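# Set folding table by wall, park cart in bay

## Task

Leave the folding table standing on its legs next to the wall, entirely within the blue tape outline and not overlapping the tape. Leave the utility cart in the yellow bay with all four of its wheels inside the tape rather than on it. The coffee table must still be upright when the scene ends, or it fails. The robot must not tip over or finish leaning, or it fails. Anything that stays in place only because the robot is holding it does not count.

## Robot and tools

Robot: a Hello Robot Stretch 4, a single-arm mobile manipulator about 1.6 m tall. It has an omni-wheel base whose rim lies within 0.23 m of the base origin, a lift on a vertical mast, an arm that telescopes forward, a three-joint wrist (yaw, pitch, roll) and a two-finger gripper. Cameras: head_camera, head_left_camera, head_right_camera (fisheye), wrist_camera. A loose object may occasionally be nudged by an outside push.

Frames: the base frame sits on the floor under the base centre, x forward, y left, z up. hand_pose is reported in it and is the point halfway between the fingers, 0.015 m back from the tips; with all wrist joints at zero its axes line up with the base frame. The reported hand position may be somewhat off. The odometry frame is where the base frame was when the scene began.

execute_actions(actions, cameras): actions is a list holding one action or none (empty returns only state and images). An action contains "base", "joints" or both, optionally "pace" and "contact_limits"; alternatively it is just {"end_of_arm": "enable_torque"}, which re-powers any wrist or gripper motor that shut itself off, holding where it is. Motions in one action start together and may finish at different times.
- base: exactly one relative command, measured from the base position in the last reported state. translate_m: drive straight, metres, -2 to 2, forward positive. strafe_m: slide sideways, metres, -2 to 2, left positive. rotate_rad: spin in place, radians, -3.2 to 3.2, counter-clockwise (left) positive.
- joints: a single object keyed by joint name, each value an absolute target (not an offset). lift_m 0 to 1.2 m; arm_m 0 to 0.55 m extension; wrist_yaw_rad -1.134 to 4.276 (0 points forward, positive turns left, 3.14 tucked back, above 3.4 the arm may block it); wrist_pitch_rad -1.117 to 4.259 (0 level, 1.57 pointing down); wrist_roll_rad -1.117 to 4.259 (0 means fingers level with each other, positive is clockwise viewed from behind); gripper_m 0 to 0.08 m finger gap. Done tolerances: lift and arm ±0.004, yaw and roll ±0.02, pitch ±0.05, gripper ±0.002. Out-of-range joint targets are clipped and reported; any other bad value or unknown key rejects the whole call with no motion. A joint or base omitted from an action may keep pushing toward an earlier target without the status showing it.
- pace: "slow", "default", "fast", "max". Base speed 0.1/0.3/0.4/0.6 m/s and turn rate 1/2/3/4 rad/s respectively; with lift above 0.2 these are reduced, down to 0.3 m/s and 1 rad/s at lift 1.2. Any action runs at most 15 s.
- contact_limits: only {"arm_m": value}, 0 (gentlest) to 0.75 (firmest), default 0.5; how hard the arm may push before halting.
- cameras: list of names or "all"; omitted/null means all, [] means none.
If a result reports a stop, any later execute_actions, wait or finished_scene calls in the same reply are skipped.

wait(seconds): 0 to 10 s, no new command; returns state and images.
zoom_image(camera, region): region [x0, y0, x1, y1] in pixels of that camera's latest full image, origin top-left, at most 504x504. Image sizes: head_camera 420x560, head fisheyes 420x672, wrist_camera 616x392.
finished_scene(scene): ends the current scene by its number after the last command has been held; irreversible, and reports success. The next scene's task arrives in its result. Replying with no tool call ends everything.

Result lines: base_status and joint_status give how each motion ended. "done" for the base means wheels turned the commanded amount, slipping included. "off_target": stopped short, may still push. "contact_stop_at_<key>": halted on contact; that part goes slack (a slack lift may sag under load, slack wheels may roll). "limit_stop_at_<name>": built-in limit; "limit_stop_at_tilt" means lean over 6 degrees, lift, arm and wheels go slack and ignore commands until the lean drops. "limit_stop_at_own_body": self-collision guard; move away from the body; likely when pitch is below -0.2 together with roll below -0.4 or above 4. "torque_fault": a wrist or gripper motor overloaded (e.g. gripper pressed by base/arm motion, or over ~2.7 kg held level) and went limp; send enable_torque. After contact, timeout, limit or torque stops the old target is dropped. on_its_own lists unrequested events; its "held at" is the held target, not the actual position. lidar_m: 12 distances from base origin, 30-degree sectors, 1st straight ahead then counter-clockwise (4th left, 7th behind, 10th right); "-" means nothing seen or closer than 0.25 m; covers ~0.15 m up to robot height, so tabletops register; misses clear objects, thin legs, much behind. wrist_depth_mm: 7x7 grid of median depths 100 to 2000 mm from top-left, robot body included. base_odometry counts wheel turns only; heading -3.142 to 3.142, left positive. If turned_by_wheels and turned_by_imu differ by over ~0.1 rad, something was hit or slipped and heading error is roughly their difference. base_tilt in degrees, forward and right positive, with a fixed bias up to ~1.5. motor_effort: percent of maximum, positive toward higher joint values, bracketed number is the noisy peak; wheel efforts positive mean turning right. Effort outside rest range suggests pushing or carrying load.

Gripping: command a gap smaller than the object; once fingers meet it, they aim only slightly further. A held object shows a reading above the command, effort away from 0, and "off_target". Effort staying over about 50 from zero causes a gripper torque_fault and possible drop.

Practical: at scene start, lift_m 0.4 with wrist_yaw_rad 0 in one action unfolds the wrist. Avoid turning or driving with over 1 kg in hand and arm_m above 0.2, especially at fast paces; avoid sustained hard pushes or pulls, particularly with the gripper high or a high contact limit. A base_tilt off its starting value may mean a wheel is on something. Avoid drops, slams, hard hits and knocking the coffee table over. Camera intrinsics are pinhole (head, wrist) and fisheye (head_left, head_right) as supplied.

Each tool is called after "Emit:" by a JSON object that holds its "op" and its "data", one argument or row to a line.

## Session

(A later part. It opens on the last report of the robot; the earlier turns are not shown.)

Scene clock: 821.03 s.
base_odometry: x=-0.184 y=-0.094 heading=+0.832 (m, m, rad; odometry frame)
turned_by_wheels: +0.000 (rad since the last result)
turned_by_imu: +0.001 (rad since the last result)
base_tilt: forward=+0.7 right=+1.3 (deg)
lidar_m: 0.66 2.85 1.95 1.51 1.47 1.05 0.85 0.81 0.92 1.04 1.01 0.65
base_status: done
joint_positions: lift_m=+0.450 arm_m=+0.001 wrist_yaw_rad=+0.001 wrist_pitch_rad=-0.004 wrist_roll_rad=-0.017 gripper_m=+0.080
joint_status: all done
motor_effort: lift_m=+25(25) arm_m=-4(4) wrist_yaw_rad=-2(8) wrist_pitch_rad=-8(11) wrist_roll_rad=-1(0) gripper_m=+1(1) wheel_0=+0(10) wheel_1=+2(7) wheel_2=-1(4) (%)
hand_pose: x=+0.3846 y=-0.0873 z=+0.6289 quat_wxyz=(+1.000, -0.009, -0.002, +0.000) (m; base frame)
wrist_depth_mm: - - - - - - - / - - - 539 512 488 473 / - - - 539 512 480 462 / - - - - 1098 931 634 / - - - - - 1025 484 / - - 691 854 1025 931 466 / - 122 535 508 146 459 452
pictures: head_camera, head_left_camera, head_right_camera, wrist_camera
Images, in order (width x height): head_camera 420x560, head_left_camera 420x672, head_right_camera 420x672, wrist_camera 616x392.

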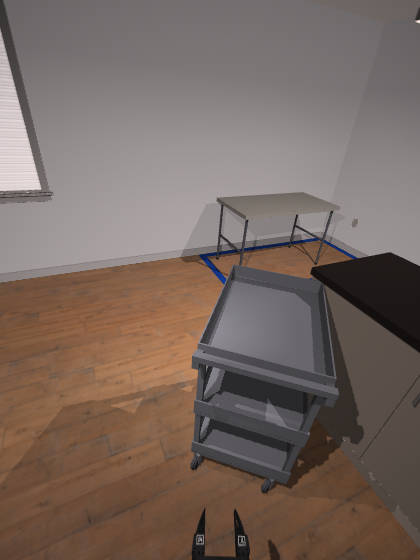

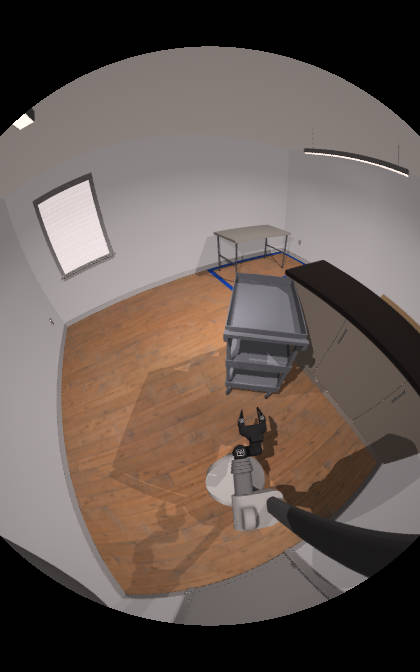

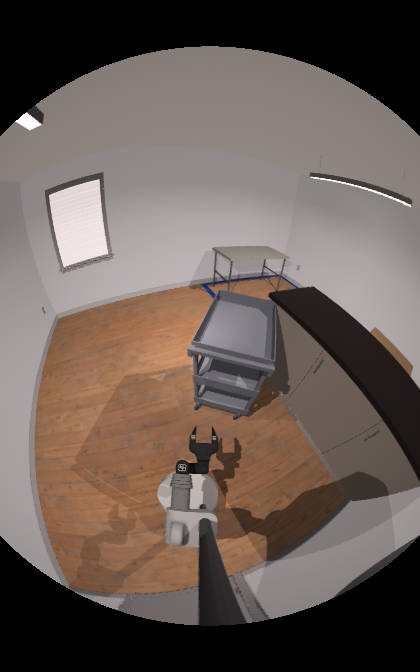

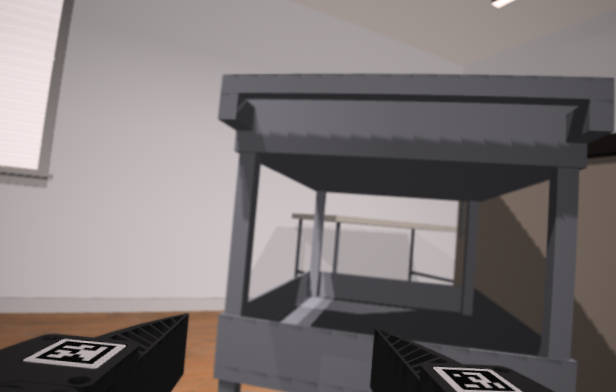

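Emit:
{"op": "execute_actions", "data": {
  "actions": [
    {"base":{"rotate_rad":-0.15}}
  ],
  "cameras": []
}}

Emit:
{"op": "execute_actions", "data": {
  "actions": [
    {"base":{"strafe_m":0.185},"joints":{"arm_m":0.17},"pace":"slow"}
  ],
  "cameras": ["wrist_camera"]
}}

Scene clock: 834.23 s.
base_odometry: x=-0.184 y=-0.094 heading=+0.683 (m, m, rad; odometry frame)
turned_by_wheels: -0.150 (rad since the last result)
turned_by_imu: -0.152 (rad since the last result)
base_tilt: forward=+0.7 right=+1.3 (deg)
lidar_m: 0.65 2.85 2.29 1.58 1.46 1.33 0.89 0.80 0.85 1.10 1.02 0.68
base_status: done
joint_positions: lift_m=+0.450 arm_m=+0.001 wrist_yaw_rad=+0.000 wrist_pitch_rad=-0.004 wrist_roll_rad=-0.017 gripper_m=+0.080
joint_status: not commanded
motor_effort: lift_m=+25(25) arm_m=-4(4) wrist_yaw_rad=-2(3) wrist_pitch_rad=-10(10) wrist_roll_rad=+0(0) gripper_m=+1(1) wheel_0=+2(7) wheel_1=+1(3) wheel_2=+0(5) (%)
hand_pose: x=+0.3846 y=-0.0874 z=+0.6289 quat_wxyz=(+1.000, -0.009, -0.002, +0.000) (m; base frame)
wrist_depth_mm: - - - - - - - / - - 539 492 521 - - / - - 539 525 517 517 809 / - - - - 1078 878 778 / - - - - 1078 854 768 / - - 788 946 1008 842 759 / - 122 517 504 146 809 750
pictures: none
No camera images: the call's "cameras" was empty. Leave "cameras" out to get every camera's image.

Scene clock: 837.23 s.
base_odometry: x=-0.301 y=+0.050 heading=+0.682 (m, m, rad; odometry frame)
turned_by_wheels: +0.000 (rad since the last result)
turned_by_imu: -0.001 (rad since the last result)
base_tilt: forward=+0.7 right=+1.4 (deg)
lidar_m: 0.68 2.74 1.99 1.40 1.30 1.34 0.99 0.92 0.95 1.26 1.17 0.68
base_status: done
joint_positions: lift_m=+0.450 arm_m=+0.169 wrist_yaw_rad=+0.000 wrist_pitch_rad=-0.004 wrist_roll_rad=-0.017 gripper_m=+0.080
joint_status: all done
motor_effort: lift_m=+25(25) arm_m=+5(5) wrist_yaw_rad=-1(1) wrist_pitch_rad=-10(9) wrist_roll_rad=+0(0) gripper_m=+1(1) wheel_0=-3(6) wheel_1=+0(3) wheel_2=-1(1) (%)
hand_pose: x=+0.5528 y=-0.0874 z=+0.6289 quat_wxyz=(+1.000, -0.009, -0.002, +0.000) (m; base frame)
wrist_depth_mm: - - - 322 319 312 309 / - - - 377 373 366 362 / - - - 389 407 373 359 / - - - 960 - 904 788 / - - - - - 931 820 / - - - 759 946 904 788 / - 122 1708 368 146 654 585
pictures: wrist_camera
Images, in order (width x height): wrist_camera 616x392.

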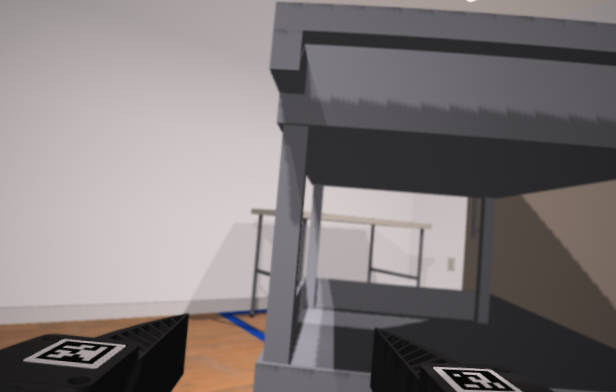

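Emit:
{"op": "execute_actions", "data": {
  "actions": [
    {"base":{"translate_m":0.19},"pace":"slow"}
  ],
  "cameras": ["wrist_camera"]
}}

Scene clock: 843.47 s.
base_odometry: x=-0.154 y=+0.169 heading=+0.682 (m, m, rad; odometry frame)
turned_by_wheels: +0.000 (rad since the last result)
turned_by_imu: -0.001 (rad since the last result)
base_tilt: forward=+0.7 right=+1.3 (deg)
lidar_m: 0.50 2.59 2.19 1.51 1.42 1.47 1.15 1.07 1.14 1.14 0.65 0.52
base_status: done
joint_positions: lift_m=+0.450 arm_m=+0.169 wrist_yaw_rad=+0.000 wrist_pitch_rad=-0.004 wrist_roll_rad=-0.017 gripper_m=+0.080
joint_status: not commanded
motor_effort: lift_m=+25(25) arm_m=+4(5) wrist_yaw_rad=+0(1) wrist_pitch_rad=-8(11) wrist_roll_rad=+1(0) gripper_m=+1(1) wheel_0=+2(3) wheel_1=+1(1) wheel_2=-1(8) (%)
hand_pose: x=+0.5528 y=-0.0874 z=+0.6289 quat_wxyz=(+1.000, -0.009, -0.002, +0.000) (m; base frame)
wrist_depth_mm: 1983 - - 186 182 180 177 / - - - 189 250 236 227 / - - - 188 413 375 353 / 1983 - - 186 - 820 707 / 1983 - - 185 - - 732 / 1983 - - 750 778 759 707 / - 122 1661 492 146 647 615
pictures: wrist_camera
Images, in order (width x height): wrist_camera 616x392.

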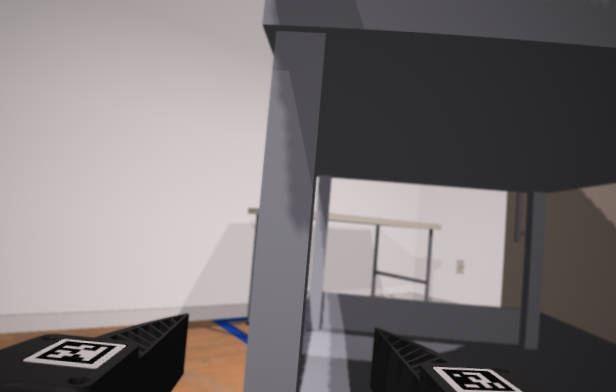

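Emit:
{"op": "execute_actions", "data": {
  "actions": [
    {"base":{"translate_m":0.037},"pace":"slow"}
  ],
  "cameras": []
}}

Emit:
{"op": "execute_actions", "data": {
  "actions": [
    {"base":{"strafe_m":0.008},"pace":"slow"}
  ],
  "cameras": []
}}

Emit:
{"op": "execute_actions", "data": {
  "actions": [
    {"joints":{"gripper_m":0.021}}
  ],
  "cameras": ["wrist_camera"]
}}

Emit:
{"op": "execute_actions", "data": {
  "actions": [
    {"base":{"translate_m":-0.35},"pace":"slow"}
  ],
  "cameras": ["wrist_camera","head_left_camera"]
}}

Scene clock: 849.87 s.
base_odometry: x=-0.125 y=+0.193 heading=+0.683 (m, m, rad; odometry frame)
turned_by_wheels: +0.000 (rad since the last result)
turned_by_imu: +0.000 (rad since the last result)
base_tilt: forward=+0.7 right=+1.3 (deg)
lidar_m: 0.46 2.56 2.21 1.53 1.43 1.48 1.16 1.08 1.16 1.10 0.62 0.48
base_status: done
joint_positions: lift_m=+0.450 arm_m=+0.169 wrist_yaw_rad=+0.000 wrist_pitch_rad=-0.004 wrist_roll_rad=-0.017 gripper_m=+0.080
joint_status: not commanded
motor_effort: lift_m=+25(25) arm_m=+4(5) wrist_yaw_rad=-1(2) wrist_pitch_rad=-10(9) wrist_roll_rad=+0(0) gripper_m=+1(1) wheel_0=+3(7) wheel_1=+2(4) wheel_2=+0(6) (%)
hand_pose: x=+0.5528 y=-0.0874 z=+0.6289 quat_wxyz=(+1.000, -0.009, -0.002, +0.000) (m; base frame)
wrist_depth_mm: 1921 - - 153 178 174 173 / 1921 - - 151 250 235 226 / 1983 - - 149 410 375 353 / 1921 - - 148 - - 691 / 1983 - - 147 - - 691 / 1983 - - 146 732 759 691 / - 122 1537 484 146 647 621
pictures: none
No camera images: the call's "cameras" was empty. Leave "cameras" out to get every camera's image.

Scene clock: 850.67 s.
base_odometry: x=-0.130 y=+0.199 heading=+0.682 (m, m, rad; odometry frame)
turned_by_wheels: +0.000 (rad since the last result)
turned_by_imu: +0.000 (rad since the last result)
base_tilt: forward=+0.7 right=+1.3 (deg)
lidar_m: 0.47 2.56 2.23 1.53 1.43 1.45 1.19 1.11 1.16 1.14 0.60 0.46
base_status: done
joint_positions: lift_m=+0.450 arm_m=+0.169 wrist_yaw_rad=+0.000 wrist_pitch_rad=-0.004 wrist_roll_rad=-0.017 gripper_m=+0.080
joint_status: not commanded
motor_effort: lift_m=+25(25) arm_m=+4(5) wrist_yaw_rad=-1(1) wrist_pitch_rad=-9(9) wrist_roll_rad=+1(1) gripper_m=+1(1) wheel_0=-2(3) wheel_1=-1(8) wheel_2=+0(0) (%)
hand_pose: x=+0.5528 y=-0.0874 z=+0.6289 quat_wxyz=(+1.000, -0.009, -0.002, +0.000) (m; base frame)
wrist_depth_mm: 1983 - - 153 179 174 173 / 1983 - - 151 250 235 228 / - - - 150 413 373 353 / 1983 - - 148 - - 691 / 1921 - - 147 - - 699 / 1983 - - 145 741 759 691 / - 122 1756 144 146 654 634
pictures: none
No camera images: the call's "cameras" was empty. Leave "cameras" out to get every camera's image.

Scene clock: 852.00 s.
base_odometry: x=-0.130 y=+0.199 heading=+0.682 (m, m, rad; odometry frame)
turned_by_wheels: +0.000 (rad since the last result)
turned_by_imu: -0.001 (rad since the last result)
base_tilt: forward=+0.7 right=+1.3 (deg)
lidar_m: 0.47 2.57 2.18 1.51 1.43 1.47 1.19 1.11 1.16 1.14 0.61 0.48
base_status: not commanded
joint_positions: lift_m=+0.450 arm_m=+0.169 wrist_yaw_rad=-0.005 wrist_pitch_rad=-0.004 wrist_roll_rad=-0.017 gripper_m=+0.025
joint_status: gripper_m off_target (ended at +0.025, target +0.021)
motor_effort: lift_m=+25(25) arm_m=+3(5) wrist_yaw_rad=+12(14) wrist_pitch_rad=-11(10) wrist_roll_rad=+1(0) gripper_m=-31(30) wheel_0=-4(4) wheel_1=-2(2) wheel_2=+0(0) (%)
hand_pose: x=+0.5526 y=-0.0884 z=+0.6289 quat_wxyz=(+1.000, -0.009, -0.002, -0.002) (m; base frame)
wrist_depth_mm: 1983 - - 153 178 174 173 / 1983 - - 151 250 235 227 / 1983 - - 150 407 375 353 / 1983 - - 148 - - 691 / 1921 - - 146 - - 683 / 1983 - - 146 723 759 691 / 1576 1808 135 143 640 621 627
pictures: wrist_camera
Images, in order (width x height): wrist_camera 616x392.

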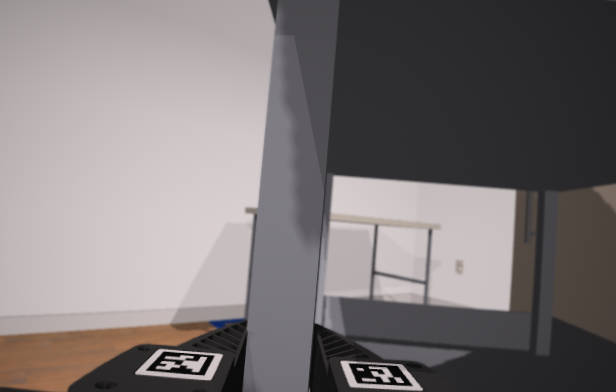

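Scene clock: 856.77 s.
base_odometry: x=-0.402 y=-0.022 heading=+0.682 (m, m, rad; odometry frame)
turned_by_wheels: +0.000 (rad since the last result)
turned_by_imu: +0.000 (rad since the last result)
base_tilt: forward=+0.7 right=+1.3 (deg)
lidar_m: 0.49 2.84 1.88 1.32 1.22 1.28 0.87 0.80 0.83 1.14 1.23 0.50
base_status: done
joint_positions: lift_m=+0.450 arm_m=+0.170 wrist_yaw_rad=+0.003 wrist_pitch_rad=-0.004 wrist_roll_rad=-0.017 gripper_m=+0.025
joint_status: not commanded
motor_effort: lift_m=+25(25) arm_m=+2(3) wrist_yaw_rad=-11(12) wrist_pitch_rad=-10(11) wrist_roll_rad=+0(0) gripper_m=-30(31) wheel_0=-3(9) wheel_1=+0(3) wheel_2=+2(11) (%)
hand_pose: x=+0.5536 y=-0.0867 z=+0.6288 quat_wxyz=(+1.000, -0.009, -0.002, +0.002) (m; base frame)
wrist_depth_mm: - - - 157 178 173 175 / - - - 156 249 236 226 / - - - 154 410 373 353 / - - - 152 - 991 878 / - - - 152 - 1042 891 / - - - 150 798 960 878 / 1618 1863 135 147 640 603 521
pictures: head_left_camera, wrist_camera
Images, in order (width x height): head_left_camera 420x672, wrist_camera 616x392.

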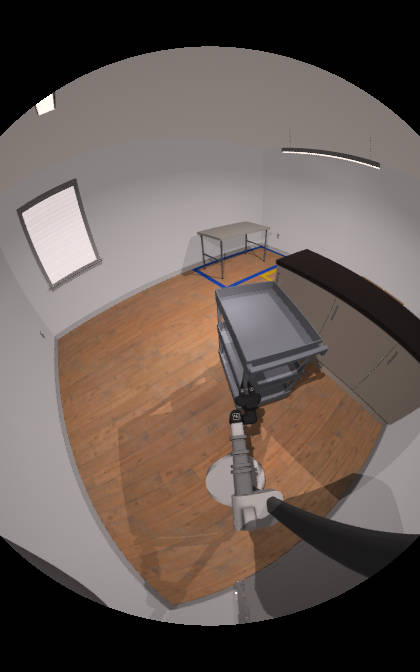

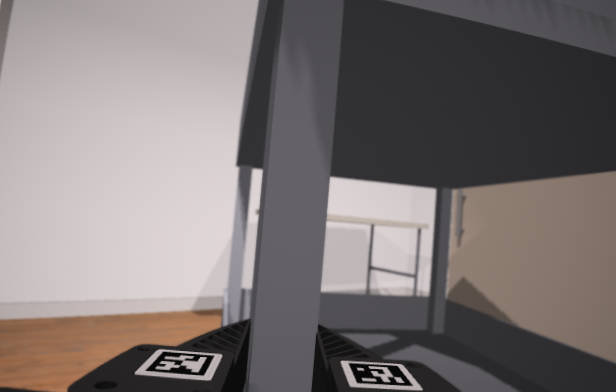

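Emit:
{"op": "execute_actions", "data": {
  "actions": [
    {"base":{"strafe_m":-0.12},"pace":"slow"}
  ],
  "cameras": ["wrist_camera","head_left_camera"]
}}

Scene clock: 863.17 s.
base_odometry: x=-0.326 y=-0.115 heading=+0.683 (m, m, rad; odometry frame)
turned_by_wheels: +0.001 (rad since the last result)
turned_by_imu: +0.002 (rad since the last result)
base_tilt: forward=+0.7 right=+1.3 (deg)
lidar_m: 0.49 2.92 2.05 1.41 1.33 1.24 0.79 0.73 0.77 1.04 1.15 0.53
base_status: done
joint_positions: lift_m=+0.450 arm_m=+0.170 wrist_yaw_rad=+0.009 wrist_pitch_rad=-0.005 wrist_roll_rad=-0.017 gripper_m=+0.026
joint_status: not commanded
on_its_own: wrist_yaw_rad is at rest, and its effort (-25) is outside its rest range (-13 to +13)
motor_effort: lift_m=+25(25) arm_m=+2(2) wrist_yaw_rad=-25(40) wrist_pitch_rad=-10(11) wrist_roll_rad=+1(0) gripper_m=-40(40) wheel_0=+8(15) wheel_1=+3(4) wheel_2=+1(4) (%)
hand_pose: x=+0.5540 y=-0.0856 z=+0.6289 quat_wxyz=(+1.000, -0.009, -0.002, +0.004) (m; base frame)
wrist_depth_mm: - - 345 160 178 189 204 / - - 330 159 249 235 227 / - - 535 158 410 373 353 / - - - 155 1098 946 820 / - - - 154 - 960 809 / - - 715 154 842 917 798 / 1618 1808 134 147 647 564 500
pictures: head_left_camera, wrist_camera
Images, in order (width x height): head_left_camera 420x672, wrist_camera 616x392.

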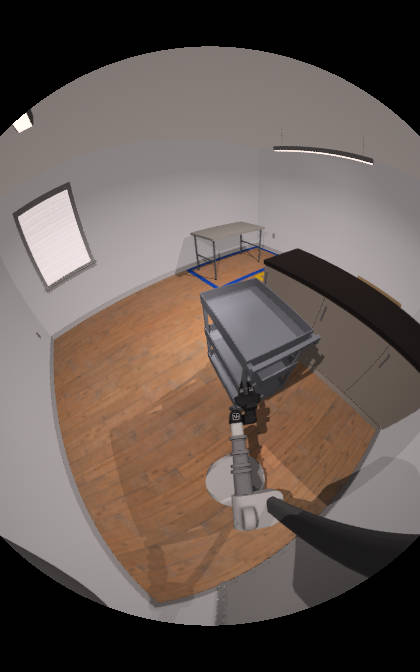

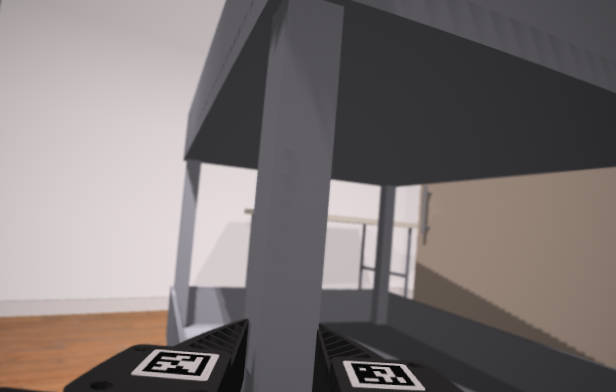

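Emit:
{"op": "execute_actions", "data": {
  "actions": [
    {"joints":{"gripper_m":0.08}}
  ],
  "cameras": []
}}

Emit:
{"op": "execute_actions", "data": {
  "actions": [
    {"joints":{"arm_m":0.0}}
  ],
  "cameras": []
}}

Emit:
{"op": "execute_actions", "data": {
  "actions": [
    {"base":{"strafe_m":-0.2}}
  ],
  "cameras": []
}}

Emit:
{"op": "execute_actions", "data": {
  "actions": [
    {"base":{"rotate_rad":0.35}}
  ],
  "cameras": ["wrist_camera","head_camera"]
}}

Scene clock: 882.10 s.
base_odometry: x=-0.326 y=-0.115 heading=+0.683 (m, m, rad; odometry frame)
turned_by_wheels: -0.001 (rad since the last result)
turned_by_imu: -0.001 (rad since the last result)
base_tilt: forward=+0.7 right=+1.4 (deg)
lidar_m: 0.48 2.90 2.06 1.43 1.34 1.22 0.80 0.75 0.75 1.05 1.15 0.53
base_status: not commanded
joint_positions: lift_m=+0.450 arm_m=+0.170 wrist_yaw_rad=+0.001 wrist_pitch_rad=-0.005 wrist_roll_rad=-0.017 gripper_m=+0.080
joint_status: all done
motor_effort: lift_m=+25(25) arm_m=+2(2) wrist_yaw_rad=-2(25) wrist_pitch_rad=-7(7) wrist_roll_rad=+0(0) gripper_m=+2(38) wheel_0=+3(8) wheel_1=+1(3) wheel_2=+1(2) (%)
hand_pose: x=+0.5533 y=-0.0873 z=+0.6290 quat_wxyz=(+1.000, -0.009, -0.002, +0.000) (m; base frame)
wrist_depth_mm: - - 294 160 179 191 209 / - - 325 159 249 235 226 / - - 492 156 407 373 355 / - - - 156 1078 931 809 / - - - 155 1118 931 798 / - - 707 154 831 904 788 / - 122 462 154 146 535 496
pictures: none
No camera images: the call's "cameras" was empty. Leave "cameras" out to get every camera's image.

Scene clock: 883.70 s.
base_odometry: x=-0.326 y=-0.115 heading=+0.683 (m, m, rad; odometry frame)
turned_by_wheels: +0.000 (rad since the last result)
turned_by_imu: +0.000 (rad since the last result)
base_tilt: forward=+0.7 right=+1.3 (deg)
lidar_m: 0.49 2.92 2.05 1.43 1.33 1.24 0.82 0.76 0.79 1.06 1.13 0.51
base_status: not commanded
joint_positions: lift_m=+0.450 arm_m=+0.001 wrist_yaw_rad=+0.000 wrist_pitch_rad=-0.005 wrist_roll_rad=-0.017 gripper_m=+0.080
joint_status: all done
motor_effort: lift_m=+25(25) arm_m=-5(3) wrist_yaw_rad=+0(2) wrist_pitch_rad=-9(11) wrist_roll_rad=+0(0) gripper_m=+2(2) wheel_0=+3(3) wheel_1=+1(1) wheel_2=+1(1) (%)
hand_pose: x=+0.3847 y=-0.0874 z=+0.6289 quat_wxyz=(+1.000, -0.009, -0.002, +0.000) (m; base frame)
wrist_depth_mm: - - - 281 303 330 - / - - - 329 362 392 389 / - - 661 340 399 418 452 / - - - 723 1205 1008 878 / - - - - 1255 1042 891 / - - 809 768 904 976 878 / - 122 445 525 146 603 466
pictures: none
No camera images: the call's "cameras" was empty. Leave "cameras" out to get every camera's image.

Scene clock: 885.63 s.
base_odometry: x=-0.200 y=-0.270 heading=+0.683 (m, m, rad; odometry frame)
turned_by_wheels: +0.000 (rad since the last result)
turned_by_imu: +0.000 (rad since the last result)
base_tilt: forward=+0.7 right=+1.3 (deg)
lidar_m: 0.49 0.73 2.30 1.59 1.50 0.96 0.70 0.64 0.67 0.91 0.97 0.59
base_status: done
joint_positions: lift_m=+0.450 arm_m=+0.001 wrist_yaw_rad=+0.000 wrist_pitch_rad=-0.005 wrist_roll_rad=-0.017 gripper_m=+0.080
joint_status: not commanded
motor_effort: lift_m=+25(25) arm_m=-4(5) wrist_yaw_rad=-1(0) wrist_pitch_rad=-8(8) wrist_roll_rad=+0(1) gripper_m=+2(1) wheel_0=-1(10) wheel_1=+1(12) wheel_2=+0(2) (%)
hand_pose: x=+0.3847 y=-0.0874 z=+0.6289 quat_wxyz=(+1.000, -0.009, -0.002, +0.000) (m; base frame)
wrist_depth_mm: 307 332 324 351 - - - / 325 340 366 402 430 469 - / - 535 480 436 455 809 759 / - - - - 1060 854 750 / 336 - - - 1098 854 732 / 410 798 878 820 676 831 723 / - 121 368 404 146 788 723
pictures: none
No camera images: the call's "cameras" was empty. Leave "cameras" out to get every camera's image.

Scene clock: 886.77 s.
base_odometry: x=-0.200 y=-0.270 heading=+1.033 (m, m, rad; odometry frame)
turned_by_wheels: +0.350 (rad since the last result)
turned_by_imu: +0.354 (rad since the last result)
base_tilt: forward=+0.7 right=+1.3 (deg)
lidar_m: 0.47 2.91 1.71 1.50 1.31 0.74 0.64 0.66 0.77 0.97 0.71 0.50
base_status: done
joint_positions: lift_m=+0.450 arm_m=+0.001 wrist_yaw_rad=+0.000 wrist_pitch_rad=-0.005 wrist_roll_rad=-0.017 gripper_m=+0.080
joint_status: not commanded
motor_effort: lift_m=+25(25) arm_m=-4(4) wrist_yaw_rad=-1(1) wrist_pitch_rad=-9(10) wrist_roll_rad=+1(0) gripper_m=+2(1) wheel_0=-1(5) wheel_1=+0(7) wheel_2=+1(6) (%)
hand_pose: x=+0.3847 y=-0.0874 z=+0.6289 quat_wxyz=(+1.000, -0.009, -0.002, +0.000) (m; base frame)
wrist_depth_mm: - - - 278 300 291 283 / - - - 330 334 336 342 / - - - 351 399 368 347 / - - - - - 946 960 / - - - - - - 960 / - - - 778 946 917 960 / - 122 1661 530 146 647 574
pictures: head_camera, wrist_camera
Images, in order (width x height): head_camera 420x560, wrist_camera 616x392.

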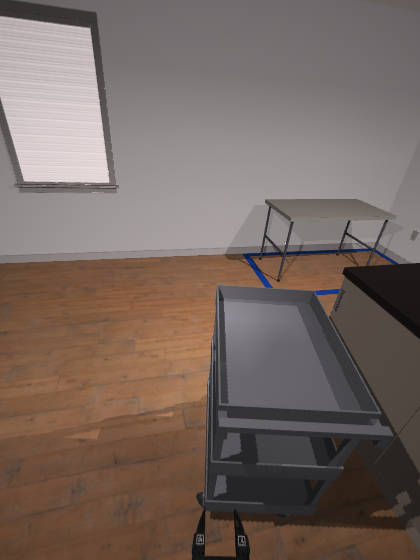

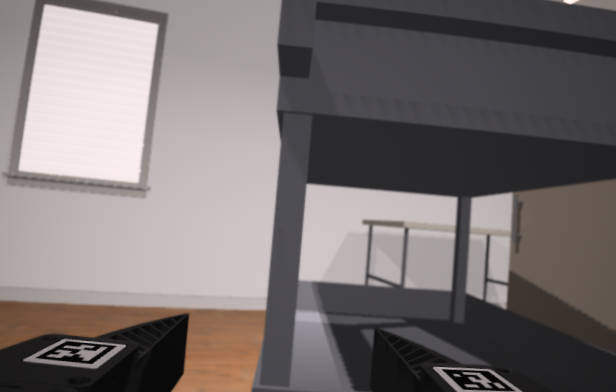

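Emit:
{"op": "execute_actions", "data": {
  "actions": [
    {"joints":{"arm_m":0.172},"pace":"slow"}
  ],
  "cameras": ["wrist_camera"]
}}

Emit:
{"op": "execute_actions", "data": {
  "actions": [
    {"joints":{"gripper_m":0.022}}
  ],
  "cameras": ["wrist_camera"]
}}

Scene clock: 897.07 s.
base_odometry: x=-0.200 y=-0.270 heading=+1.033 (m, m, rad; odometry frame)
turned_by_wheels: +0.000 (rad since the last result)
turned_by_imu: -0.001 (rad since the last result)
base_tilt: forward=+0.6 right=+1.3 (deg)
lidar_m: 0.48 2.88 1.74 1.49 1.33 0.76 0.63 0.64 0.80 0.98 0.69 0.51
base_status: not commanded
joint_positions: lift_m=+0.450 arm_m=+0.171 wrist_yaw_rad=+0.000 wrist_pitch_rad=-0.005 wrist_roll_rad=-0.017 gripper_m=+0.080
joint_status: all done
motor_effort: lift_m=+25(25) arm_m=+5(4) wrist_yaw_rad=-1(1) wrist_pitch_rad=-11(10) wrist_roll_rad=+0(0) gripper_m=+1(1) wheel_0=-1(1) wheel_1=+0(0) wheel_2=+2(2) (%)
hand_pose: x=+0.5548 y=-0.0874 z=+0.6289 quat_wxyz=(+1.000, -0.009, -0.002, +0.000) (m; base frame)
wrist_depth_mm: - - - 163 179 173 173 / - - - 161 249 235 227 / - - - 160 407 375 353 / - - - 158 - 759 904 / - - - 157 - - 931 / - - - 156 759 759 904 / - 122 1576 492 146 647 574
pictures: wrist_camera
Images, in order (width x height): wrist_camera 616x392.

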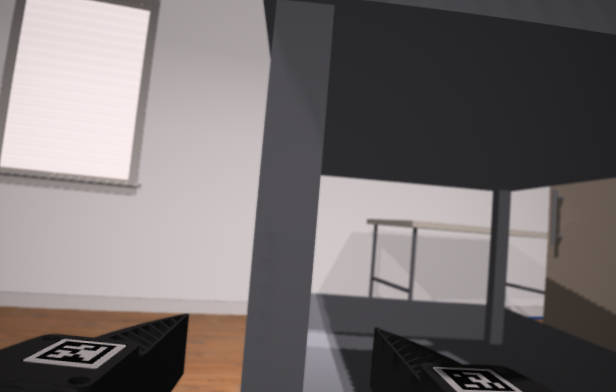

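Scene clock: 898.37 s.
base_odometry: x=-0.200 y=-0.270 heading=+1.033 (m, m, rad; odometry frame)
turned_by_wheels: +0.000 (rad since the last result)
turned_by_imu: +0.000 (rad since the last result)
base_tilt: forward=+0.7 right=+1.3 (deg)
lidar_m: 0.48 2.90 1.73 1.50 1.28 0.71 0.64 0.66 0.79 0.97 0.68 0.49
base_status: not commanded
joint_positions: lift_m=+0.450 arm_m=+0.171 wrist_yaw_rad=+0.002 wrist_pitch_rad=-0.005 wrist_roll_rad=-0.017 gripper_m=+0.024
joint_status: all done
motor_effort: lift_m=+25(25) arm_m=+5(5) wrist_yaw_rad=-6(7) wrist_pitch_rad=-10(8) wrist_roll_rad=+0(0) gripper_m=-16(16) wheel_0=+1(1) wheel_1=+0(0) wheel_2=+2(2) (%)
hand_pose: x=+0.5549 y=-0.0870 z=+0.6289 quat_wxyz=(+1.000, -0.009, -0.002, +0.001) (m; base frame)
wrist_depth_mm: - - - 163 179 174 173 / - - - 162 250 235 226 / - - - 159 407 375 353 / - - - 158 - 778 917 / - - - 157 - - 946 / - - - 155 750 768 891 / 1618 1863 135 153 640 627 580
pictures: wrist_camera
Images, in order (width x height): wrist_camera 616x392.

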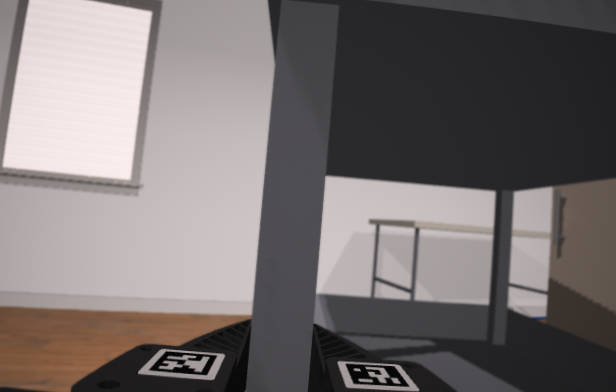

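Emit:
{"op": "execute_actions", "data": {
  "actions": [
    {"joints":{"gripper_m":0.02}}
  ],
  "cameras": []
}}

Emit:
{"op": "execute_actions", "data": {
  "actions": [
    {"base":{"translate_m":0.3},"pace":"slow"}
  ],
  "cameras": ["wrist_camera","head_camera"]
}}

Scene clock: 902.30 s.
base_odometry: x=-0.200 y=-0.270 heading=+1.033 (m, m, rad; odometry frame)
turned_by_wheels: +0.000 (rad since the last result)
turned_by_imu: -0.001 (rad since the last result)
base_tilt: forward=+0.7 right=+1.3 (deg)
lidar_m: 0.48 2.91 1.70 1.49 1.33 0.74 0.63 0.66 0.78 0.97 0.70 0.50
base_status: not commanded
joint_positions: lift_m=+0.450 arm_m=+0.171 wrist_yaw_rad=+0.002 wrist_pitch_rad=-0.005 wrist_roll_rad=-0.017 gripper_m=+0.023
joint_status: gripper_m off_target (ended at +0.023, target +0.020)
motor_effort: lift_m=+25(25) arm_m=+5(5) wrist_yaw_rad=-8(6) wrist_pitch_rad=-9(8) wrist_roll_rad=+0(0) gripper_m=-27(23) wheel_0=+0(0) wheel_1=+0(0) wheel_2=+1(1) (%)
hand_pose: x=+0.5549 y=-0.0870 z=+0.6289 quat_wxyz=(+1.000, -0.009, -0.002, +0.001) (m; base frame)
wrist_depth_mm: - - - 163 178 173 173 / - - - 161 250 236 227 / - - - 159 410 373 353 / - - - 158 - 759 917 / - - - 157 - - 946 / - - - 155 750 759 891 / 1618 1808 135 153 640 621 574
pictures: none
No camera images: the call's "cameras" was empty. Leave "cameras" out to get every camera's image.

Scene clock: 906.60 s.
base_odometry: x=-0.046 y=-0.013 heading=+1.032 (m, m, rad; odometry frame)
turned_by_wheels: +0.000 (rad since the last result)
turned_by_imu: -0.004 (rad since the last result)
base_tilt: forward=+0.7 right=+1.4 (deg)
lidar_m: 0.49 2.75 1.79 1.57 1.58 1.11 0.94 0.96 1.05 0.91 0.60 0.48
base_status: done
joint_positions: lift_m=+0.450 arm_m=+0.171 wrist_yaw_rad=-0.009 wrist_pitch_rad=-0.005 wrist_roll_rad=-0.017 gripper_m=+0.024
joint_status: not commanded
on_its_own: wrist_yaw_rad is at rest, and its effort (+26) is outside its rest range (-13 to +13)
motor_effort: lift_m=+25(25) arm_m=+5(5) wrist_yaw_rad=+26(31) wrist_pitch_rad=-10(9) wrist_roll_rad=+1(0) gripper_m=-30(30) wheel_0=-1(8) wheel_1=-1(0) wheel_2=-5(9) (%)
hand_pose: x=+0.5539 y=-0.0894 z=+0.6289 quat_wxyz=(+1.000, -0.009, -0.002, -0.005) (m; base frame)
wrist_depth_mm: - - - 164 178 173 173 / - - - 163 250 236 226 / - - - 161 410 375 353 / - - - 159 - - 699 / - - - 158 - - - / - - - 156 741 - - / 1576 1863 135 153 640 627 640
pictures: head_camera, wrist_camera
Images, in order (width x height): head_camera 420x560, wrist_camera 616x392.

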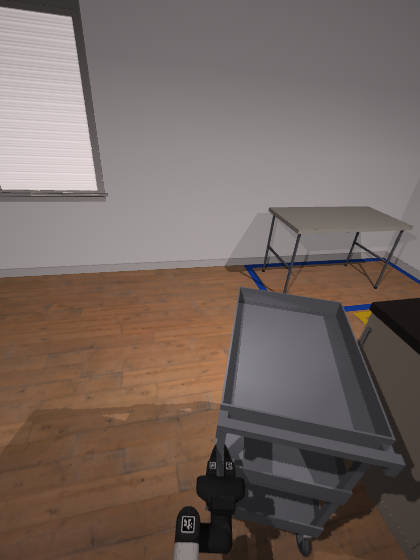

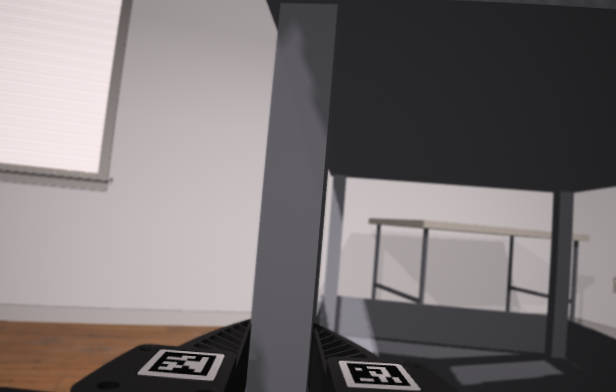

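Emit:
{"op": "execute_actions", "data": {
  "actions": [
    {"base":{"strafe_m":-0.06},"pace":"slow"}
  ],
  "cameras": []
}}

Emit:
{"op": "execute_actions", "data": {
  "actions": [
    {"base":{"translate_m":0.25},"pace":"slow"}
  ],
  "cameras": ["head_left_camera","head_camera"]
}}

Scene clock: 912.33 s.
base_odometry: x=+0.006 y=-0.043 heading=+1.033 (m, m, rad; odometry frame)
turned_by_wheels: +0.001 (rad since the last result)
turned_by_imu: +0.001 (rad since the last result)
base_tilt: forward=+0.7 right=+1.3 (deg)
lidar_m: 0.49 2.78 1.87 1.62 1.64 1.09 0.94 0.94 1.00 0.84 0.63 0.49
base_status: done
joint_positions: lift_m=+0.450 arm_m=+0.171 wrist_yaw_rad=+0.008 wrist_pitch_rad=-0.005 wrist_roll_rad=-0.017 gripper_m=+0.024
joint_status: not commanded
on_its_own: wrist_yaw_rad is at rest, and its effort (-23) is outside its rest range (-13 to +13)
motor_effort: lift_m=+25(25) arm_m=+5(5) wrist_yaw_rad=-23(27) wrist_pitch_rad=-6(7) wrist_roll_rad=+1(1) gripper_m=-29(31) wheel_0=+8(13) wheel_1=+1(3) wheel_2=+4(3) (%)
hand_pose: x=+0.5554 y=-0.0858 z=+0.6290 quat_wxyz=(+1.000, -0.009, -0.002, +0.004) (m; base frame)
wrist_depth_mm: - - - 164 179 173 174 / - - - 163 250 234 226 / - - - 161 407 373 355 / - - - 159 - - 732 / - - - 158 - - - / - - - 157 750 741 - / 1618 1863 136 154 621 627 615
pictures: none
No camera images: the call's "cameras" was empty. Leave "cameras" out to get every camera's image.

Scene clock: 916.10 s.
base_odometry: x=+0.134 y=+0.171 heading=+1.033 (m, m, rad; odometry frame)
turned_by_wheels: +0.000 (rad since the last result)
turned_by_imu: -0.003 (rad since the last result)
base_tilt: forward=+0.7 right=+1.3 (deg)
lidar_m: 0.47 2.51 1.96 1.69 1.70 1.37 1.17 1.18 0.93 0.79 0.50 0.45
base_status: done
joint_positions: lift_m=+0.450 arm_m=+0.171 wrist_yaw_rad=-0.004 wrist_pitch_rad=-0.005 wrist_roll_rad=-0.017 gripper_m=+0.021
joint_status: not commanded
on_its_own: gripper_m moved -0.002 to your old target +0.020
motor_effort: lift_m=+25(25) arm_m=+4(5) wrist_yaw_rad=+10(25) wrist_pitch_rad=-8(10) wrist_roll_rad=+1(0) gripper_m=-10(34) wheel_0=+1(10) wheel_1=+0(7) wheel_2=-2(7) (%)
hand_pose: x=+0.5545 y=-0.0882 z=+0.6290 quat_wxyz=(+1.000, -0.009, -0.002, -0.002) (m; base frame)
wrist_depth_mm: 1921 - - 170 178 173 173 / 1983 - - 169 249 234 227 / 1921 - - 167 413 375 351 / 1983 - - 167 - - - / 1921 - - 164 - - - / 1983 - - 162 - - - / 1618 1808 128 154 580 627 615
pictures: head_camera, head_left_camera
Images, in order (width x height): head_camera 420x560, head_left_camera 420x672.

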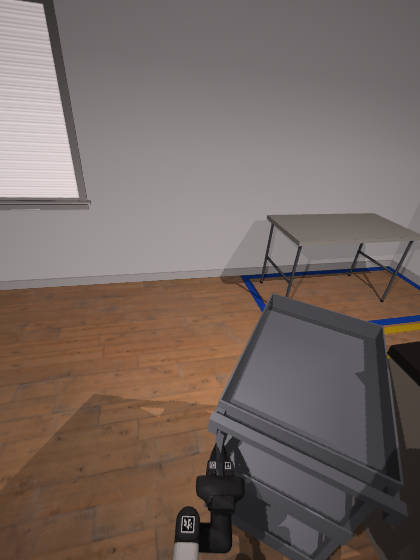

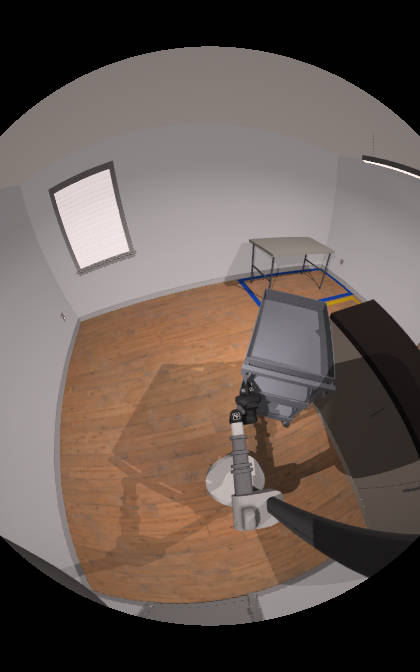

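Emit:
{"op": "execute_actions", "data": {
  "actions": [
    {"joints":{"gripper_m":0.06}}
  ],
  "cameras": []
}}

Emit:
{"op": "execute_actions", "data": {
  "actions": [
    {"base":{"translate_m":0.04},"pace":"slow"}
  ],
  "cameras": ["wrist_camera"]
}}

Emit:
{"op": "execute_actions", "data": {
  "actions": [
    {"base":{"strafe_m":0.15},"pace":"slow"}
  ],
  "cameras": ["wrist_camera","head_left_camera"]
}}

Scene clock: 936.73 s.
base_odometry: x=+0.134 y=+0.172 heading=+1.033 (m, m, rad; odometry frame)
turned_by_wheels: +0.000 (rad since the last result)
turned_by_imu: -0.001 (rad since the last result)
base_tilt: forward=+0.7 right=+1.4 (deg)
lidar_m: 0.48 2.52 1.94 1.69 1.69 1.37 1.16 1.19 0.92 0.77 0.49 0.47
base_status: not commanded
joint_positions: lift_m=+0.450 arm_m=+0.171 wrist_yaw_rad=-0.001 wrist_pitch_rad=-0.005 wrist_roll_rad=-0.017 gripper_m=+0.060
joint_status: all done
motor_effort: lift_m=+25(25) arm_m=+5(5) wrist_yaw_rad=+1(9) wrist_pitch_rad=-9(9) wrist_roll_rad=+0(0) gripper_m=+2(9) wheel_0=+1(1) wheel_1=+0(0) wheel_2=-1(2) (%)
hand_pose: x=+0.5547 y=-0.0875 z=+0.6290 quat_wxyz=(+1.000, -0.009, -0.002, +0.000) (m; base frame)
wrist_depth_mm: 1983 - - 168 178 173 173 / 1983 - - 169 250 236 227 / 1921 - - 167 452 375 353 / 1983 - - 166 - - - / 1921 - - 164 - - - / 1921 1983 - 162 - - - / - 105 163 160 134 634 609
pictures: none
No camera images: the call's "cameras" was empty. Leave "cameras" out to get every camera's image.

Scene clock: 938.27 s.
base_odometry: x=+0.154 y=+0.206 heading=+1.033 (m, m, rad; odometry frame)
turned_by_wheels: +0.000 (rad since the last result)
turned_by_imu: +0.000 (rad since the last result)
base_tilt: forward=+0.7 right=+1.3 (deg)
lidar_m: 0.44 2.48 1.98 1.69 1.72 1.41 1.22 1.23 0.92 0.78 0.46 0.43
base_status: done
joint_positions: lift_m=+0.450 arm_m=+0.171 wrist_yaw_rad=+0.000 wrist_pitch_rad=-0.005 wrist_roll_rad=-0.017 gripper_m=+0.060
joint_status: not commanded
motor_effort: lift_m=+25(25) arm_m=+4(5) wrist_yaw_rad=+0(1) wrist_pitch_rad=-10(10) wrist_roll_rad=+2(1) gripper_m=+1(2) wheel_0=+1(3) wheel_1=+1(2) wheel_2=-1(5) (%)
hand_pose: x=+0.5547 y=-0.0875 z=+0.6290 quat_wxyz=(+1.000, -0.009, -0.002, +0.000) (m; base frame)
wrist_depth_mm: 1921 - - 127 175 173 173 / 1983 - - 126 249 235 227 / 1921 - - 124 530 375 351 / 1921 - - 124 - - - / 1921 1983 - 122 - - - / 1863 1983 - 120 - - - / - 105 133 120 133 615 585
pictures: wrist_camera
Images, in order (width x height): wrist_camera 616x392.

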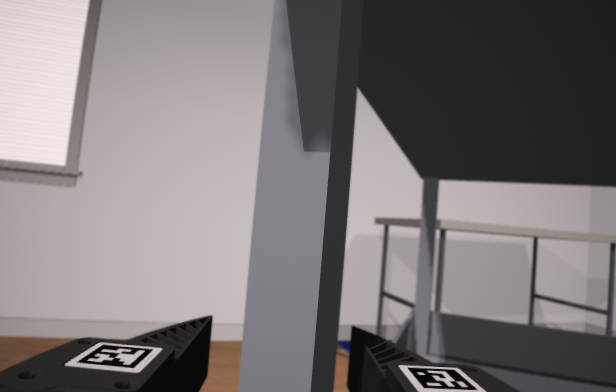

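Scene clock: 940.90 s.
base_odometry: x=+0.025 y=+0.283 heading=+1.033 (m, m, rad; odometry frame)
turned_by_wheels: -0.001 (rad since the last result)
turned_by_imu: -0.002 (rad since the last result)
base_tilt: forward=+0.7 right=+1.3 (deg)
lidar_m: 0.46 2.46 1.78 1.55 1.56 1.47 1.23 1.25 1.09 0.93 0.43 0.39
base_status: done
joint_positions: lift_m=+0.450 arm_m=+0.172 wrist_yaw_rad=-0.002 wrist_pitch_rad=-0.004 wrist_roll_rad=-0.017 gripper_m=+0.061
joint_status: not commanded
motor_effort: lift_m=+25(25) arm_m=+3(4) wrist_yaw_rad=+6(29) wrist_pitch_rad=-12(10) wrist_roll_rad=+0(0) gripper_m=-4(6) wheel_0=-6(13) wheel_1=+0(2) wheel_2=-1(3) (%)
hand_pose: x=+0.5549 y=-0.0879 z=+0.6288 quat_wxyz=(+1.000, -0.009, -0.002, -0.001) (m; base frame)
wrist_depth_mm: 1921 - - 150 167 173 172 / 1983 - - 147 229 235 226 / 1863 1983 - 144 - 373 353 / 1921 1983 - 142 - - - / 1863 1983 - 140 - - - / 1921 1983 - 140 - - - / - 105 1618 137 133 615 585
pictures: head_left_camera, wrist_camera
Images, in order (width x height): head_left_camera 420x672, wrist_camera 616x392.

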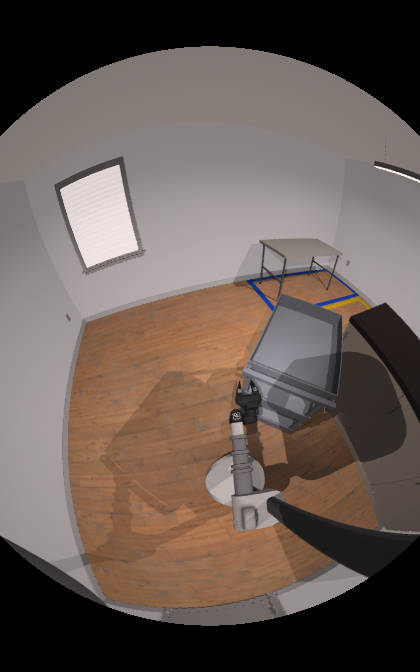

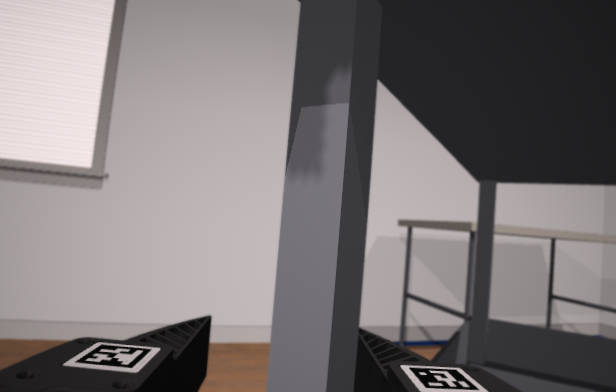

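Emit:
{"op": "execute_actions", "data": {
  "actions": [
    {"joints":{"arm_m":0}}
  ],
  "cameras": []
}}

Emit:
{"op": "execute_actions", "data": {
  "actions": [
    {"base":{"strafe_m":0.3}}
  ],
  "cameras": []
}}

Emit:
{"op": "execute_actions", "data": {
  "actions": [
    {"base":{"translate_m":0.08}}
  ],
  "cameras": []
}}

Emit:
{"op": "execute_actions", "data": {
  "actions": [
    {"base":{"rotate_rad":-0.5},"joints":{"gripper_m":0.08}}
  ],
  "cameras": ["wrist_camera","head_camera"]
}}

Scene clock: 949.67 s.
base_odometry: x=+0.025 y=+0.283 heading=+1.033 (m, m, rad; odometry frame)
turned_by_wheels: +0.000 (rad since the last result)
turned_by_imu: +0.000 (rad since the last result)
base_tilt: forward=+0.7 right=+1.3 (deg)
lidar_m: 0.42 2.46 1.78 1.54 1.55 1.43 1.24 1.25 1.09 0.93 0.44 0.42
base_status: not commanded
joint_positions: lift_m=+0.450 arm_m=+0.001 wrist_yaw_rad=+0.000 wrist_pitch_rad=-0.004 wrist_roll_rad=-0.017 gripper_m=+0.060
joint_status: all done
motor_effort: lift_m=+25(25) arm_m=-4(5) wrist_yaw_rad=-1(6) wrist_pitch_rad=-11(10) wrist_roll_rad=+0(1) gripper_m=-2(4) wheel_0=-3(6) wheel_1=+0(0) wheel_2=-1(1) (%)
hand_pose: x=+0.3847 y=-0.0874 z=+0.6289 quat_wxyz=(+1.000, -0.009, -0.002, +0.000) (m; base frame)
wrist_depth_mm: - - - 298 281 247 226 / - - - 310 281 249 229 / 1983 - - 332 402 368 345 / - - - - - - - / 1983 - - - - - - / 1983 - - 319 - 809 - / - 105 1576 379 133 661 661
pictures: none
No camera images: the call's "cameras" was empty. Leave "cameras" out to get every camera's image.

Scene clock: 952.00 s.
base_odometry: x=-0.232 y=+0.436 heading=+1.033 (m, m, rad; odometry frame)
turned_by_wheels: +0.000 (rad since the last result)
turned_by_imu: -0.001 (rad since the last result)
base_tilt: forward=+0.7 right=+1.3 (deg)
lidar_m: 2.35 2.35 1.46 1.25 1.26 1.51 1.32 1.31 1.41 1.22 0.59 0.58
base_status: done
joint_positions: lift_m=+0.450 arm_m=+0.001 wrist_yaw_rad=+0.000 wrist_pitch_rad=-0.004 wrist_roll_rad=-0.017 gripper_m=+0.060
joint_status: not commanded
motor_effort: lift_m=+25(25) arm_m=-5(5) wrist_yaw_rad=+0(0) wrist_pitch_rad=-8(12) wrist_roll_rad=+0(1) gripper_m=-2(2) wheel_0=-1(9) wheel_1=-1(8) wheel_2=+1(0) (%)
hand_pose: x=+0.3847 y=-0.0874 z=+0.6289 quat_wxyz=(+1.000, -0.009, -0.002, +0.000) (m; base frame)
wrist_depth_mm: 1983 - - - - - - / 1983 - - - - - - / - - - - - - - / 1983 - - - - - - / 1983 - - - - - - / 1921 - - - - - - / - 105 1576 1921 133 - 1983
pictures: none
No camera images: the call's "cameras" was empty. Leave "cameras" out to get every camera's image.

Scene clock: 953.40 s.
base_odometry: x=-0.191 y=+0.505 heading=+1.033 (m, m, rad; odometry frame)
turned_by_wheels: +0.000 (rad since the last result)
turned_by_imu: +0.000 (rad since the last result)
base_tilt: forward=+0.6 right=+1.3 (deg)
lidar_m: 2.26 2.26 1.47 1.27 1.29 1.55 1.39 1.40 1.39 0.72 0.53 0.52
base_status: done
joint_positions: lift_m=+0.450 arm_m=+0.001 wrist_yaw_rad=+0.000 wrist_pitch_rad=-0.004 wrist_roll_rad=-0.017 gripper_m=+0.060
joint_status: not commanded
motor_effort: lift_m=+25(25) arm_m=-4(5) wrist_yaw_rad=-1(1) wrist_pitch_rad=-9(8) wrist_roll_rad=+1(0) gripper_m=-2(2) wheel_0=+1(4) wheel_1=+0(7) wheel_2=+0(10) (%)
hand_pose: x=+0.3847 y=-0.0874 z=+0.6289 quat_wxyz=(+1.000, -0.009, -0.002, +0.000) (m; base frame)
wrist_depth_mm: 1863 1983 - - - - - / 1921 - - - - - - / 1921 1983 - - - - - / 1921 - - - - - - / 1921 1983 - - - - - / 1863 1983 - - - - - / - 105 1618 1863 133 - -
pictures: none
No camera images: the call's "cameras" was empty. Leave "cameras" out to get every camera's image.

Scene clock: 954.67 s.
base_odometry: x=-0.191 y=+0.505 heading=+0.533 (m, m, rad; odometry frame)
turned_by_wheels: -0.500 (rad since the last result)
turned_by_imu: -0.507 (rad since the last result)
base_tilt: forward=+0.7 right=+1.3 (deg)
lidar_m: 0.53 2.30 2.28 1.48 1.28 1.28 1.58 1.39 1.38 1.38 0.71 0.55
base_status: done
joint_positions: lift_m=+0.450 arm_m=+0.001 wrist_yaw_rad=+0.000 wrist_pitch_rad=-0.004 wrist_roll_rad=-0.017 gripper_m=+0.080
joint_status: all done
motor_effort: lift_m=+25(25) arm_m=-4(4) wrist_yaw_rad=-1(0) wrist_pitch_rad=-11(9) wrist_roll_rad=+0(1) gripper_m=+1(3) wheel_0=+1(9) wheel_1=-1(9) wheel_2=-2(6) (%)
hand_pose: x=+0.3847 y=-0.0875 z=+0.6289 quat_wxyz=(+1.000, -0.009, -0.002, +0.000) (m; base frame)
wrist_depth_mm: 1921 - - - 312 307 304 / 1921 - - - 368 366 362 / 1921 - - - 402 366 362 / 1863 - - - - 878 854 / 1921 - - - - - 866 / 1863 - - - 960 946 842 / - 122 1708 627 146 654 634
pictures: head_camera, wrist_camera
Images, in order (width x height): head_camera 420x560, wrist_camera 616x392.

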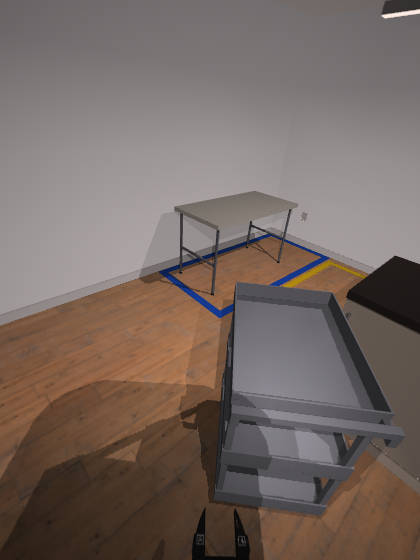

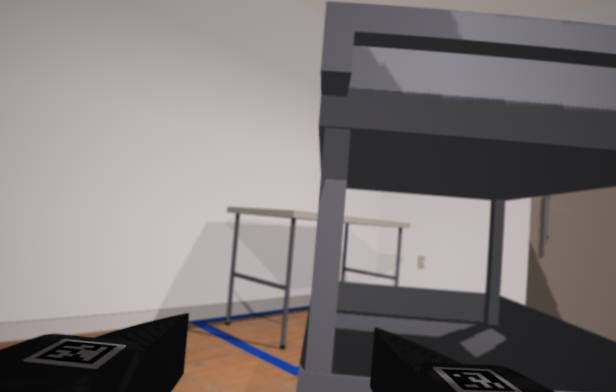

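Emit:
{"op": "execute_actions", "data": {
  "actions": [
    {"base":{"strafe_m":-0.03},"joints":{"arm_m":0.19},"pace":"slow"}
  ],
  "cameras": ["wrist_camera"]
}}

Scene clock: 963.50 s.
base_odometry: x=-0.176 y=+0.479 heading=+0.533 (m, m, rad; odometry frame)
turned_by_wheels: +0.000 (rad since the last result)
turned_by_imu: -0.001 (rad since the last result)
base_tilt: forward=+0.7 right=+1.4 (deg)
lidar_m: 0.52 2.31 2.29 1.50 1.28 1.30 1.58 1.37 1.36 1.35 0.69 0.54
base_status: done
joint_positions: lift_m=+0.450 arm_m=+0.189 wrist_yaw_rad=+0.000 wrist_pitch_rad=-0.004 wrist_roll_rad=-0.017 gripper_m=+0.080
joint_status: all done
motor_effort: lift_m=+25(25) arm_m=+4(7) wrist_yaw_rad=-1(0) wrist_pitch_rad=-9(8) wrist_roll_rad=+0(0) gripper_m=+1(1) wheel_0=+2(7) wheel_1=-2(5) wheel_2=+0(0) (%)
hand_pose: x=+0.5728 y=-0.0875 z=+0.6289 quat_wxyz=(+1.000, -0.009, -0.002, +0.000) (m; base frame)
wrist_depth_mm: 1756 - - 183 178 175 173 / 1808 - - 181 250 235 227 / 1808 - - 180 407 375 353 / 1808 - - 178 - - 732 / 1808 - - 176 - - - / 1808 - - 175 768 750 723 / - 122 1756 173 146 647 615
pictures: wrist_camera
Images, in order (width x height): wrist_camera 616x392.

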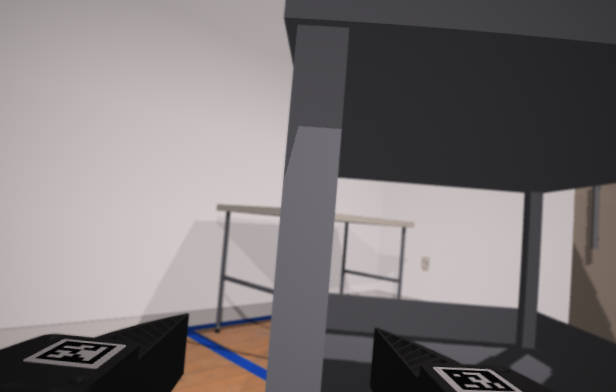

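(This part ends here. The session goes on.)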